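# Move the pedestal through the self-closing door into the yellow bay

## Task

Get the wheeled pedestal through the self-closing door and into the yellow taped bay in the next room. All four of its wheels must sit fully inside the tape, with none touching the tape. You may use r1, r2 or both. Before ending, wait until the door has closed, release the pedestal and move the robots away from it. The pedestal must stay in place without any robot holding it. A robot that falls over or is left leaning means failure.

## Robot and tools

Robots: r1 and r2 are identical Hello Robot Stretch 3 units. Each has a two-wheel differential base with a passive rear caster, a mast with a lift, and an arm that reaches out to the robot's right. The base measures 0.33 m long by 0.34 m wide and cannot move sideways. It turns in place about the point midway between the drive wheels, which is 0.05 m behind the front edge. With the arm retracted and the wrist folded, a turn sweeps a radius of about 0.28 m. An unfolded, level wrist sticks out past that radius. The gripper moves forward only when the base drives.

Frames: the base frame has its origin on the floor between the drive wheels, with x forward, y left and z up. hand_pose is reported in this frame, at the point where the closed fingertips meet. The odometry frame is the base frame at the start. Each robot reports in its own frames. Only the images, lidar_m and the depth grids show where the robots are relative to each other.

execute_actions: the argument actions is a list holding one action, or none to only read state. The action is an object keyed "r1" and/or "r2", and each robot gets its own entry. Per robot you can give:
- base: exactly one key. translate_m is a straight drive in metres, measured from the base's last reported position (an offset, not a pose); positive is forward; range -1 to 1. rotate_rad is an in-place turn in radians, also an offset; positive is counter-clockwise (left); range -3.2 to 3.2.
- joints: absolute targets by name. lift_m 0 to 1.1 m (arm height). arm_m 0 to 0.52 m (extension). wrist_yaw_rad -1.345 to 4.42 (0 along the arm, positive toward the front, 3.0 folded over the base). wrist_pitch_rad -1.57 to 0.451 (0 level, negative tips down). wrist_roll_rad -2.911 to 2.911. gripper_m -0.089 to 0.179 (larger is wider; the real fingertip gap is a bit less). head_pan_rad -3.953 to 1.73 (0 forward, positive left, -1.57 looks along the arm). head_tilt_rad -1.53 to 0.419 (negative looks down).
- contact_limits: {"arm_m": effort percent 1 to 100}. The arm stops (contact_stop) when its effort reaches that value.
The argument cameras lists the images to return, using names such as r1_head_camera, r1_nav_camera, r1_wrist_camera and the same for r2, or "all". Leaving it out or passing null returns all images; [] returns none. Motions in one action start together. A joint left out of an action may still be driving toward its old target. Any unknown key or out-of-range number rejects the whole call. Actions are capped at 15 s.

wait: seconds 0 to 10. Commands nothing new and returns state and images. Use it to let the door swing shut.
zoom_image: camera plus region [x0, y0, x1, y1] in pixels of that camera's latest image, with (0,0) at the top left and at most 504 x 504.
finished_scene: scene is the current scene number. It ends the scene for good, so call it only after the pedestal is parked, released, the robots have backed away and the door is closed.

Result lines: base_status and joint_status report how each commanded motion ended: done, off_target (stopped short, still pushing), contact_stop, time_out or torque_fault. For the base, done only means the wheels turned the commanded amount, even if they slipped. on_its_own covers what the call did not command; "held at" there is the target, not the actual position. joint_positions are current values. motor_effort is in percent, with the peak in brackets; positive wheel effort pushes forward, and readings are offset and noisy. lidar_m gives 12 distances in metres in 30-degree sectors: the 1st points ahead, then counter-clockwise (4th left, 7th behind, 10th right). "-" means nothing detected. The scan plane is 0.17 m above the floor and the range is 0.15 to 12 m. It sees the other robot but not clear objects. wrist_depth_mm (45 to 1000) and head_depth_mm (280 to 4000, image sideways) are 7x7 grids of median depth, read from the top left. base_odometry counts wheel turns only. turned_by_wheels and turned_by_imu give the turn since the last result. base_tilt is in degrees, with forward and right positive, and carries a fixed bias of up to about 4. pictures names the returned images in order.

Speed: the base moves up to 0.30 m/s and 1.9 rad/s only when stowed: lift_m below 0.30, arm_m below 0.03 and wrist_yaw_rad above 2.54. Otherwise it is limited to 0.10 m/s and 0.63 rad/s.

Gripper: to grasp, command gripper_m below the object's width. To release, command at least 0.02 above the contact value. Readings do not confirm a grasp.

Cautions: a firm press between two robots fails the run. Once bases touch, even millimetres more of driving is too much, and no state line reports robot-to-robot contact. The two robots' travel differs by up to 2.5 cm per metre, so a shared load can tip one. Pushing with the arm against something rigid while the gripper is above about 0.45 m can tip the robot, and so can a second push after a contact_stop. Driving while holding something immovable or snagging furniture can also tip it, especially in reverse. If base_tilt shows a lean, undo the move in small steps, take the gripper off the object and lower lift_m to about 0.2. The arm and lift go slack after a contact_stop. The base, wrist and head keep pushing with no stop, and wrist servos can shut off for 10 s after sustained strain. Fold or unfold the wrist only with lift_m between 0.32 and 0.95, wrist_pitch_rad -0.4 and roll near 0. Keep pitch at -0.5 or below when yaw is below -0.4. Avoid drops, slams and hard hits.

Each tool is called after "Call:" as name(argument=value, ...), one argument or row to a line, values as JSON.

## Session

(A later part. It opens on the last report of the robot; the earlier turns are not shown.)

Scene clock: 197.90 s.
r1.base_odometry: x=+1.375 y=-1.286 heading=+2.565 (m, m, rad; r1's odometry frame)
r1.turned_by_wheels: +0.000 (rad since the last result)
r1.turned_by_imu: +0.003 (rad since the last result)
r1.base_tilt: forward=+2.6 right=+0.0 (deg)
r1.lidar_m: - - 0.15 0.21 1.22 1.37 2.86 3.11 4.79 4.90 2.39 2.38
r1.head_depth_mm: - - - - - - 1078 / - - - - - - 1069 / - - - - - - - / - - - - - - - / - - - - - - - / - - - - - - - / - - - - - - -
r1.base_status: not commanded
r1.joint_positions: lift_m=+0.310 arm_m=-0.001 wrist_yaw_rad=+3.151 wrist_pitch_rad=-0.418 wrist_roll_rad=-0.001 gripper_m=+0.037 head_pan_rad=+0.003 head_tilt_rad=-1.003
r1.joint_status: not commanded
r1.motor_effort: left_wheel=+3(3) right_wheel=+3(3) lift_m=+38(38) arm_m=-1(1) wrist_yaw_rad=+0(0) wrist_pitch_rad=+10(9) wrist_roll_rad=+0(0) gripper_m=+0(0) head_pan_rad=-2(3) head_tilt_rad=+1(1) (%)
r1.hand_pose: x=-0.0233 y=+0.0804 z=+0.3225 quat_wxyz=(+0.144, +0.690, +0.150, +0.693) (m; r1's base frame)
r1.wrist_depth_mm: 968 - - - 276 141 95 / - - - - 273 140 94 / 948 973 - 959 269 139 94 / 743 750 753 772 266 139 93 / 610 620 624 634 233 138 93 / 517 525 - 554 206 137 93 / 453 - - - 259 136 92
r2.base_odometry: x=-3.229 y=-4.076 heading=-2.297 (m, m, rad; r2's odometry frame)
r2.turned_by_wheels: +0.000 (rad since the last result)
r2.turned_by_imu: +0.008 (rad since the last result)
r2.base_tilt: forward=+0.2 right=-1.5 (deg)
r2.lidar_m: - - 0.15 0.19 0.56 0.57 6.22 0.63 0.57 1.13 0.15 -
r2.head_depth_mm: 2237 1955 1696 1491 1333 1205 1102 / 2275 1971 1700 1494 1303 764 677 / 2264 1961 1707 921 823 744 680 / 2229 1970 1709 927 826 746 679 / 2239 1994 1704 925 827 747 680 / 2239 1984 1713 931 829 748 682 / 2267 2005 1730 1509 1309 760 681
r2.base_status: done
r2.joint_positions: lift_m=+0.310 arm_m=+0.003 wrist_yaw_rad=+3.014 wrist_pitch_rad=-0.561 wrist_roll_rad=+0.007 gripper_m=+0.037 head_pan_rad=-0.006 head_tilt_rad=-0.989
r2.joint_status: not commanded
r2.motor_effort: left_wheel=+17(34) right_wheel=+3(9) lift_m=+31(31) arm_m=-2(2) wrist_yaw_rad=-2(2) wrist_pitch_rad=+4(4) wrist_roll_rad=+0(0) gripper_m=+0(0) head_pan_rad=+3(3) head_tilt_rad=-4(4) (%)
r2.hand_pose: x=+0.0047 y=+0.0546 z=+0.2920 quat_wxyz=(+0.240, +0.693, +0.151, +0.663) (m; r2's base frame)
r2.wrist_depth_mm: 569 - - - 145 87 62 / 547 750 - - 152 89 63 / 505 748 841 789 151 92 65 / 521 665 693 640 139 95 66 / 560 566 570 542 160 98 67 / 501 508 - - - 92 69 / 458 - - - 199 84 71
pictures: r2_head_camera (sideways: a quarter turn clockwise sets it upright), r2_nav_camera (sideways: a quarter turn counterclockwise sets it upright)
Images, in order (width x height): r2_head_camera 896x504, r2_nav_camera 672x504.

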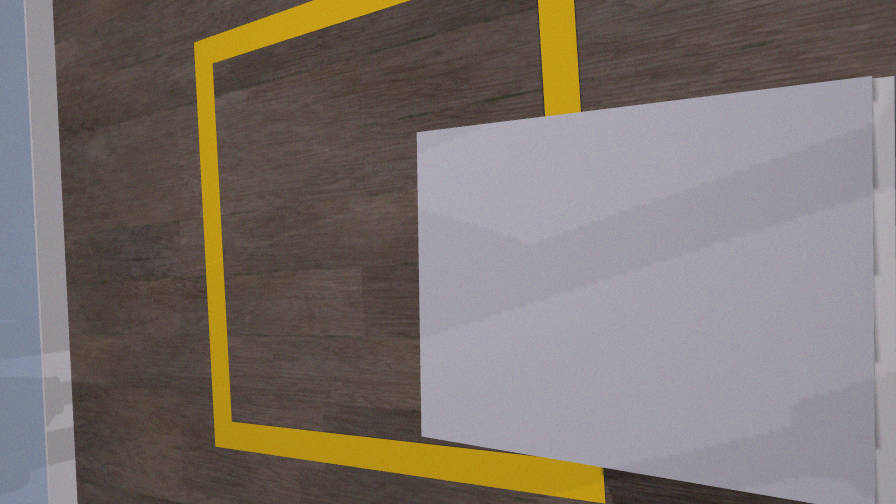

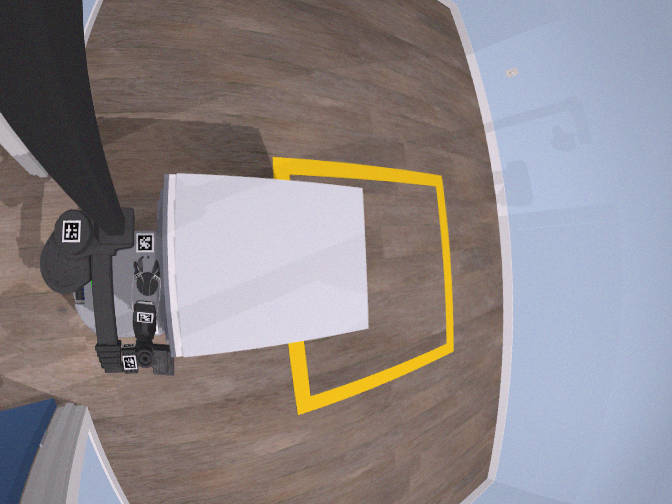

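Call:
execute_actions(
  actions=[
    {"r2":{"base":{"translate_m":0.8}},"r1":{"base":{"translate_m":-0.8}}},
  ],
  cameras=["r2_nav_camera","r2_head_camera","r1_nav_camera"],
)

Call:
execute_actions(
  actions=[
    {"r2":{"base":{"translate_m":-0.15},"joints":{"head_pan_rad":-2.8,"head_tilt_rad":-0.5}},"r1":{"base":{"translate_m":-0.2},"joints":{"head_tilt_rad":-0.5,"head_pan_rad":0.5}}},
  ],
  cameras=["r2_nav_camera","r2_head_camera","r1_nav_camera","r1_head_camera"],
)

Scene clock: 207.63 s.
r1.base_odometry: x=+2.045 y=-1.722 heading=+2.565 (m, m, rad; r1's odometry frame)
r1.turned_by_wheels: +0.000 (rad since the last result)
r1.turned_by_imu: -0.001 (rad since the last result)
r1.base_tilt: forward=+2.6 right=+0.0 (deg)
r1.lidar_m: 2.38 1.16 0.87 0.84 1.01 1.56 2.06 2.25 3.46 4.88 3.38 2.72
r1.head_depth_mm: 2345 1948 1695 1491 1338 1204 1104 / 2353 1960 1701 1505 1334 1213 1105 / 2355 1970 1708 1509 1339 1212 1107 / 2359 1983 1709 1517 1348 1213 1113 / 2379 1997 1726 1514 1360 1228 1112 / 2385 1983 1729 1523 1358 1225 1120 / 2063 1969 1746 1522 1357 1231 1123
r1.base_status: done
r1.joint_positions: lift_m=+0.310 arm_m=-0.001 wrist_yaw_rad=+3.151 wrist_pitch_rad=-0.418 wrist_roll_rad=-0.001 gripper_m=+0.037 head_pan_rad=+0.004 head_tilt_rad=-1.000
r1.joint_status: not commanded
r1.motor_effort: left_wheel=+0(16) right_wheel=+0(8) lift_m=+38(39) arm_m=-1(1) wrist_yaw_rad=-2(0) wrist_pitch_rad=+9(9) wrist_roll_rad=+0(0) gripper_m=+0(0) head_pan_rad=-3(6) head_tilt_rad=-1(2) (%)
r1.hand_pose: x=-0.0233 y=+0.0804 z=+0.3225 quat_wxyz=(+0.144, +0.690, +0.150, +0.693) (m; r1's base frame)
r1.wrist_depth_mm: - 992 - 895 802 797 801 / - - - 975 891 879 859 / 947 968 - 964 965 949 939 / 737 751 765 779 790 798 831 / 606 624 629 626 650 653 656 / 519 530 - 554 554 546 549 / 459 - - - 466 473 478
r2.base_odometry: x=-3.760 y=-4.675 heading=-2.297 (m, m, rad; r2's odometry frame)
r2.turned_by_wheels: +0.000 (rad since the last result)
r2.turned_by_imu: +0.007 (rad since the last result)
r2.base_tilt: forward=+0.2 right=-1.5 (deg)
r2.lidar_m: - - 0.15 0.19 1.75 1.24 1.27 1.21 1.54 2.34 2.38 -
r2.head_depth_mm: 1611 1862 1701 1501 1337 1205 1102 / 1599 1841 1705 1500 1297 774 686 / 1592 1859 1707 924 822 744 677 / 1580 1849 1702 926 827 746 679 / 1576 1856 1718 925 826 747 681 / 1578 1851 1709 933 831 746 682 / 1555 1829 1720 1523 869 749 683
r2.base_status: done
r2.joint_positions: lift_m=+0.310 arm_m=+0.003 wrist_yaw_rad=+3.014 wrist_pitch_rad=-0.561 wrist_roll_rad=+0.007 gripper_m=+0.037 head_pan_rad=-0.006 head_tilt_rad=-0.989
r2.joint_status: not commanded
r2.motor_effort: left_wheel=+16(33) right_wheel=+3(10) lift_m=+31(31) arm_m=-2(2) wrist_yaw_rad=-3(3) wrist_pitch_rad=+4(4) wrist_roll_rad=+0(0) gripper_m=+1(0) head_pan_rad=+3(3) head_tilt_rad=-4(4) (%)
r2.hand_pose: x=+0.0047 y=+0.0546 z=+0.2920 quat_wxyz=(+0.240, +0.693, +0.151, +0.663) (m; r2's base frame)
r2.wrist_depth_mm: - - - - 145 87 62 / - - - - 152 89 63 / 889 864 843 794 152 92 65 / 714 688 688 633 139 95 66 / 580 582 570 542 160 97 67 / 502 515 - - - 93 69 / 453 - - - 198 84 71
pictures: r1_nav_camera (sideways: a quarter turn counterclockwise sets it upright), r2_head_camera (sideways: a quarter turn clockwise sets it upright), r2_nav_camera (sideways: a quarter turn counterclockwise sets it upright)
Images, in order (width x height): r1_nav_camera 672x504, r2_head_camera 896x504, r2_nav_camera 672x504.

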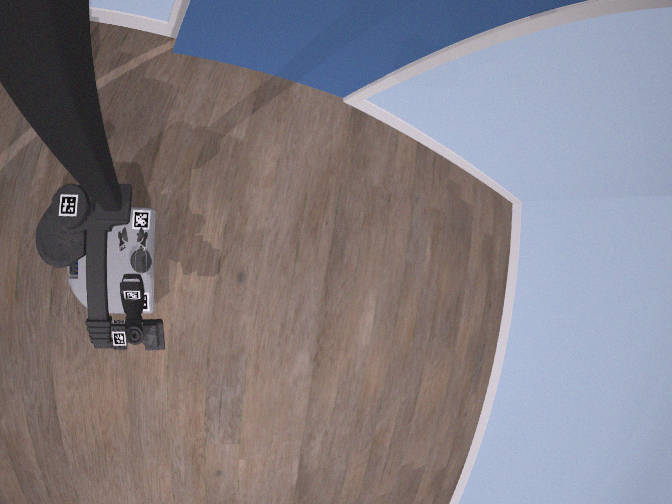

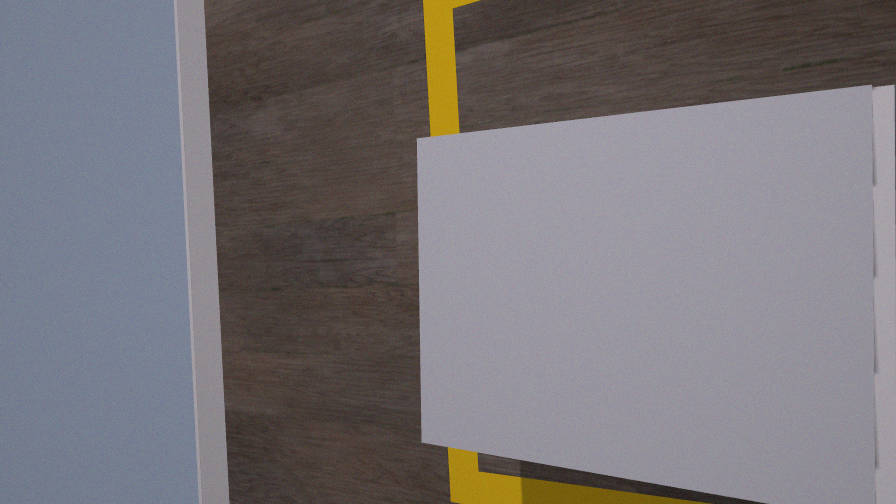

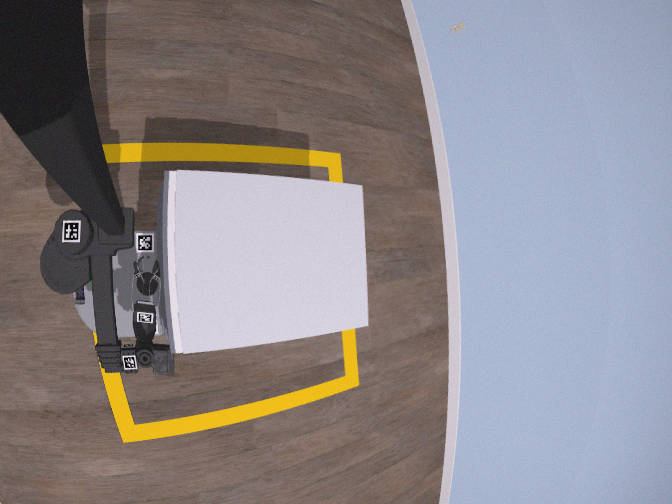

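Scene clock: 210.87 s.
r1.base_odometry: x=+2.213 y=-1.831 heading=+2.565 (m, m, rad; r1's odometry frame)
r1.turned_by_wheels: +0.000 (rad since the last result)
r1.turned_by_imu: +0.000 (rad since the last result)
r1.base_tilt: forward=+2.7 right=+0.0 (deg)
r1.lidar_m: 2.45 1.20 0.97 0.94 1.04 1.60 1.87 2.04 3.12 4.86 3.62 2.92
r1.head_depth_mm: 2240 2488 2784 2601 1970 1587 1327 / 1861 2026 2257 2406 1964 1586 1325 / 1590 1729 1878 2091 2002 1603 1335 / 1389 1489 1589 1736 1838 1614 1338 / 1236 1315 1391 1496 1611 1612 1348 / 1102 1166 1239 1323 1408 1500 1351 / 1009 1060 1121 1177 1249 1336 1350
r1.base_status: done
r1.joint_positions: lift_m=+0.310 arm_m=-0.001 wrist_yaw_rad=+3.151 wrist_pitch_rad=-0.418 wrist_roll_rad=-0.001 gripper_m=+0.037 head_pan_rad=+0.493 head_tilt_rad=-0.508
r1.joint_status: all done
r1.motor_effort: left_wheel=+0(6) right_wheel=+0(3) lift_m=+38(38) arm_m=-1(1) wrist_yaw_rad=+0(0) wrist_pitch_rad=+10(9) wrist_roll_rad=+0(0) gripper_m=+0(0) head_pan_rad=+4(38) head_tilt_rad=+3(23) (%)
r1.hand_pose: x=-0.0233 y=+0.0804 z=+0.3225 quat_wxyz=(+0.144, +0.690, +0.150, +0.693) (m; r1's base frame)
r1.wrist_depth_mm: - - - 922 907 862 835 / - - - - 975 942 905 / 935 957 - - - - 967 / 744 750 760 783 791 795 818 / 610 613 625 629 654 655 665 / 517 523 - 549 558 551 554 / 454 - - - 464 470 470
r2.base_odometry: x=-3.660 y=-4.563 heading=-2.297 (m, m, rad; r2's odometry frame)
r2.turned_by_wheels: +0.000 (rad since the last result)
r2.turned_by_imu: +0.000 (rad since the last result)
r2.base_tilt: forward=+0.2 right=-1.5 (deg)
r2.lidar_m: 0.20 0.21 0.28 2.41 1.53 1.10 1.08 1.07 1.35 2.34 2.40 0.21
r2.head_depth_mm: 882 945 1028 1121 1231 1375 1319 / 901 973 1061 1160 1281 1432 1330 / 927 1006 1097 1204 1336 1471 1319 / 954 1038 1129 1241 1380 1491 1321 / 913 993 1078 1193 1328 1478 1316 / 934 1021 1125 1243 1395 1530 1318 / 964 1055 1164 1301 1472 1563 1326
r2.base_status: done
r2.joint_positions: lift_m=+0.310 arm_m=+0.003 wrist_yaw_rad=+3.013 wrist_pitch_rad=-0.561 wrist_roll_rad=+0.007 gripper_m=+0.037 head_pan_rad=-2.793 head_tilt_rad=-0.507
r2.joint_status: all done
r2.motor_effort: left_wheel=-1(9) right_wheel=+2(3) lift_m=+31(31) arm_m=-2(2) wrist_yaw_rad=-2(2) wrist_pitch_rad=+4(4) wrist_roll_rad=+0(0) gripper_m=+0(0) head_pan_rad=-6(57) head_tilt_rad=+2(17) (%)
r2.hand_pose: x=+0.0050 y=+0.0545 z=+0.2920 quat_wxyz=(+0.240, +0.693, +0.151, +0.663) (m; r2's base frame)
r2.wrist_depth_mm: - - - - - 298 213 / - - - - - 308 208 / 884 850 854 827 818 318 223 / 712 690 693 662 652 326 227 / 585 578 576 569 546 333 232 / 504 509 - - - 345 239 / 453 - - - 410 332 230
pictures: r1_head_camera (sideways: a quarter turn clockwise sets it upright), r1_nav_camera (sideways: a quarter turn counterclockwise sets it upright), r2_head_camera (sideways: a quarter turn clockwise sets it upright), r2_nav_camera (sideways: a quarter turn counterclockwise sets it upright)
Images, in order (width x height): r1_head_camera 896x504, r1_nav_camera 672x504, r2_head_camera 896x504, r2_nav_camera 672x504.

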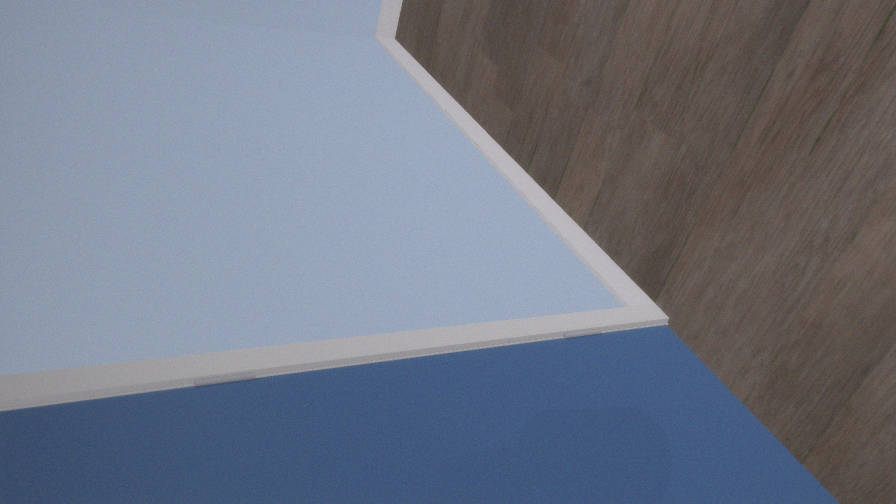

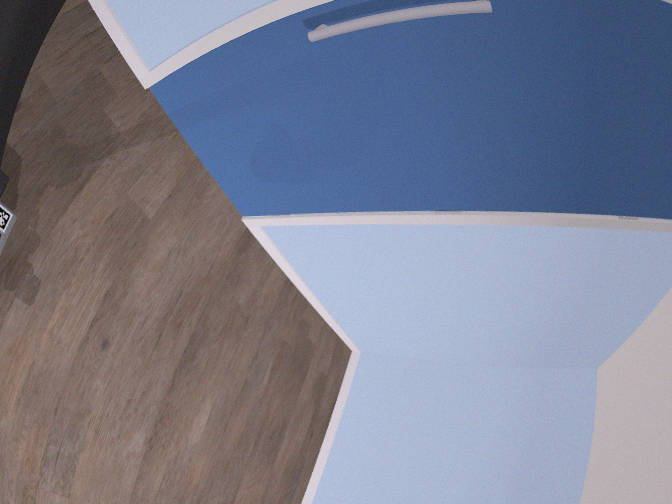

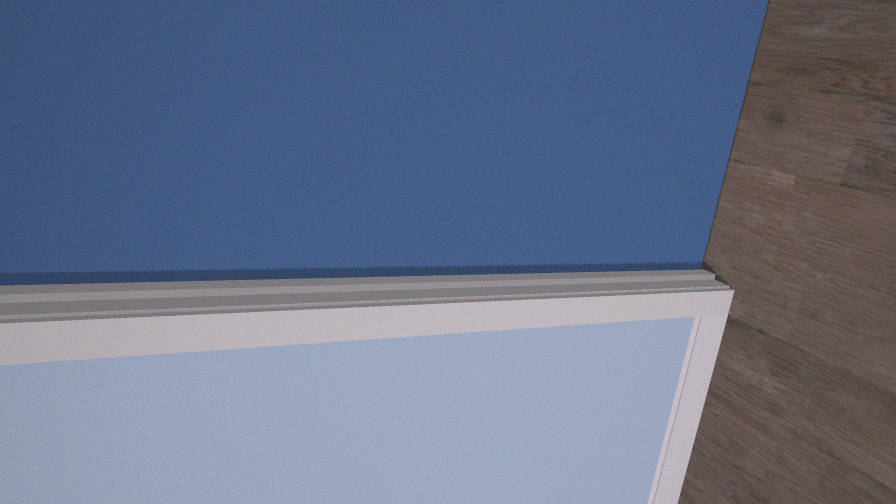

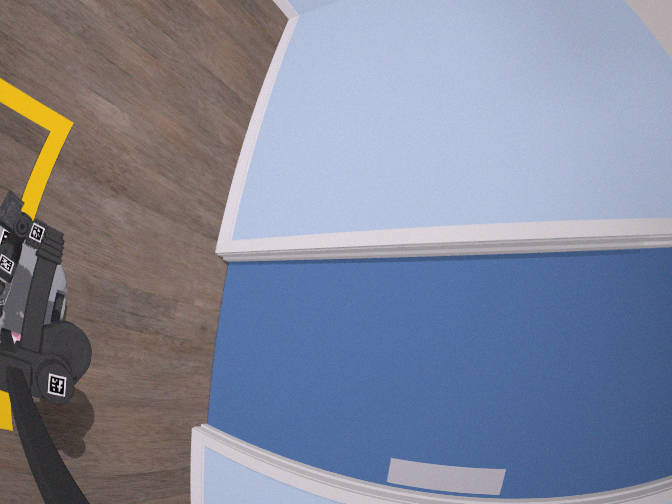

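Call:
execute_actions(
  actions=[
    {"r2":{"base":{"translate_m":-0.35},"joints":{"head_pan_rad":0,"head_tilt_rad":-1.0}}},
  ],
  cameras=["r2_nav_camera","r2_head_camera"],
)

Scene clock: 215.77 s.
r1.base_odometry: x=+2.213 y=-1.831 heading=+2.565 (m, m, rad; r1's odometry frame)
r1.turned_by_wheels: +0.000 (rad since the last result)
r1.turned_by_imu: +0.001 (rad since the last result)
r1.base_tilt: forward=+2.7 right=+0.0 (deg)
r1.lidar_m: 2.45 1.20 0.97 0.94 1.04 1.60 1.87 2.04 3.11 4.85 3.65 2.91
r1.head_depth_mm: 2235 2519 2786 2621 1956 1576 1319 / 1854 2048 2260 2415 1971 1595 1323 / 1589 1726 1869 2059 1996 1591 1328 / 1391 1486 1599 1725 1846 1608 1343 / 1237 1305 1394 1493 1611 1610 1343 / 1103 1172 1246 1318 1406 1490 1353 / 1009 1066 1116 1180 1257 1327 1338
r1.base_status: not commanded
r1.joint_positions: lift_m=+0.310 arm_m=-0.001 wrist_yaw_rad=+3.151 wrist_pitch_rad=-0.418 wrist_roll_rad=-0.001 gripper_m=+0.037 head_pan_rad=+0.493 head_tilt_rad=-0.508
r1.joint_status: not commanded
r1.motor_effort: left_wheel=+0(0) right_wheel=-1(1) lift_m=+39(38) arm_m=-1(0) wrist_yaw_rad=-1(1) wrist_pitch_rad=+9(9) wrist_roll_rad=+0(0) gripper_m=+0(0) head_pan_rad=+4(4) head_tilt_rad=+3(2) (%)
r1.hand_pose: x=-0.0233 y=+0.0804 z=+0.3225 quat_wxyz=(+0.144, +0.690, +0.150, +0.693) (m; r1's base frame)
r1.wrist_depth_mm: - - - 962 904 867 835 / - - - - 990 946 907 / 947 965 - - - 998 970 / 741 759 749 783 792 799 815 / 612 616 621 629 655 650 658 / 513 529 - 550 558 547 550 / 455 - - - 468 467 480
r2.base_odometry: x=-3.428 y=-4.301 heading=-2.297 (m, m, rad; r2's odometry frame)
r2.turned_by_wheels: +0.000 (rad since the last result)
r2.turned_by_imu: +0.000 (rad since the last result)
r2.base_tilt: forward=+0.2 right=-1.6 (deg)
r2.lidar_m: 0.55 0.57 2.52 2.38 1.00 0.78 0.74 0.75 0.88 2.07 2.42 2.28
r2.head_depth_mm: 2101 1952 1689 1493 1330 1209 1105 / 2082 1971 1703 1469 1338 1209 1102 / 2069 1884 1050 954 1274 1208 1106 / 2056 1213 1048 956 1262 1215 1111 / 2041 1979 1057 959 1265 1214 1113 / 2021 1992 1057 959 1312 1220 1115 / 2034 1984 1724 1516 1354 1226 1112
r2.base_status: done
r2.joint_positions: lift_m=+0.310 arm_m=+0.003 wrist_yaw_rad=+3.013 wrist_pitch_rad=-0.561 wrist_roll_rad=+0.007 gripper_m=+0.037 head_pan_rad=-0.007 head_tilt_rad=-0.988
r2.joint_status: all done
r2.motor_effort: left_wheel=-1(5) right_wheel=+2(0) lift_m=+31(31) arm_m=-2(2) wrist_yaw_rad=-2(1) wrist_pitch_rad=+4(4) wrist_roll_rad=+0(0) gripper_m=+0(0) head_pan_rad=+4(54) head_tilt_rad=-3(25) (%)
r2.hand_pose: x=+0.0050 y=+0.0545 z=+0.2920 quat_wxyz=(+0.240, +0.693, +0.151, +0.663) (m; r2's base frame)
r2.wrist_depth_mm: - - - - - - - / 970 - - - - - - / 831 864 846 822 822 798 766 / 706 691 680 670 657 639 625 / 580 587 581 575 562 538 538 / 502 518 - - - 464 466 / 452 - - - 409 411 409
pictures: r2_head_camera (sideways: a quarter turn clockwise sets it upright), r2_nav_camera (sideways: a quarter turn counterclockwise sets it upright)
Images, in order (width x height): r2_head_camera 896x504, r2_nav_camera 672x504.

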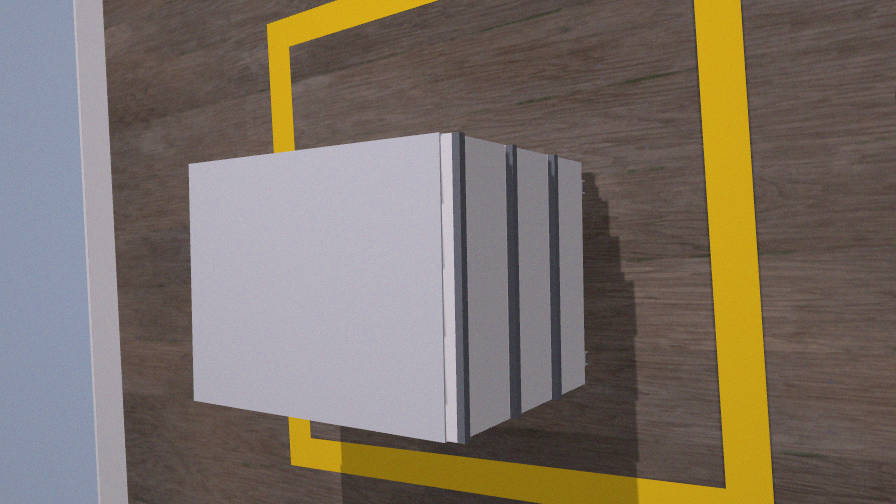

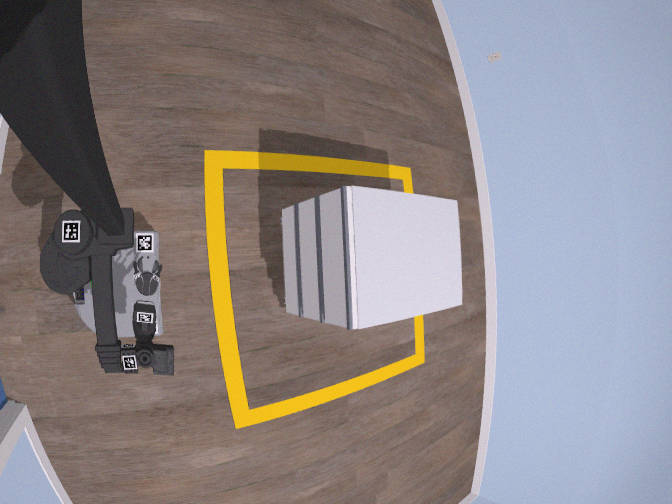

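Call:
finished_scene(
  scene=2,
)

The scene is finished: the task was done.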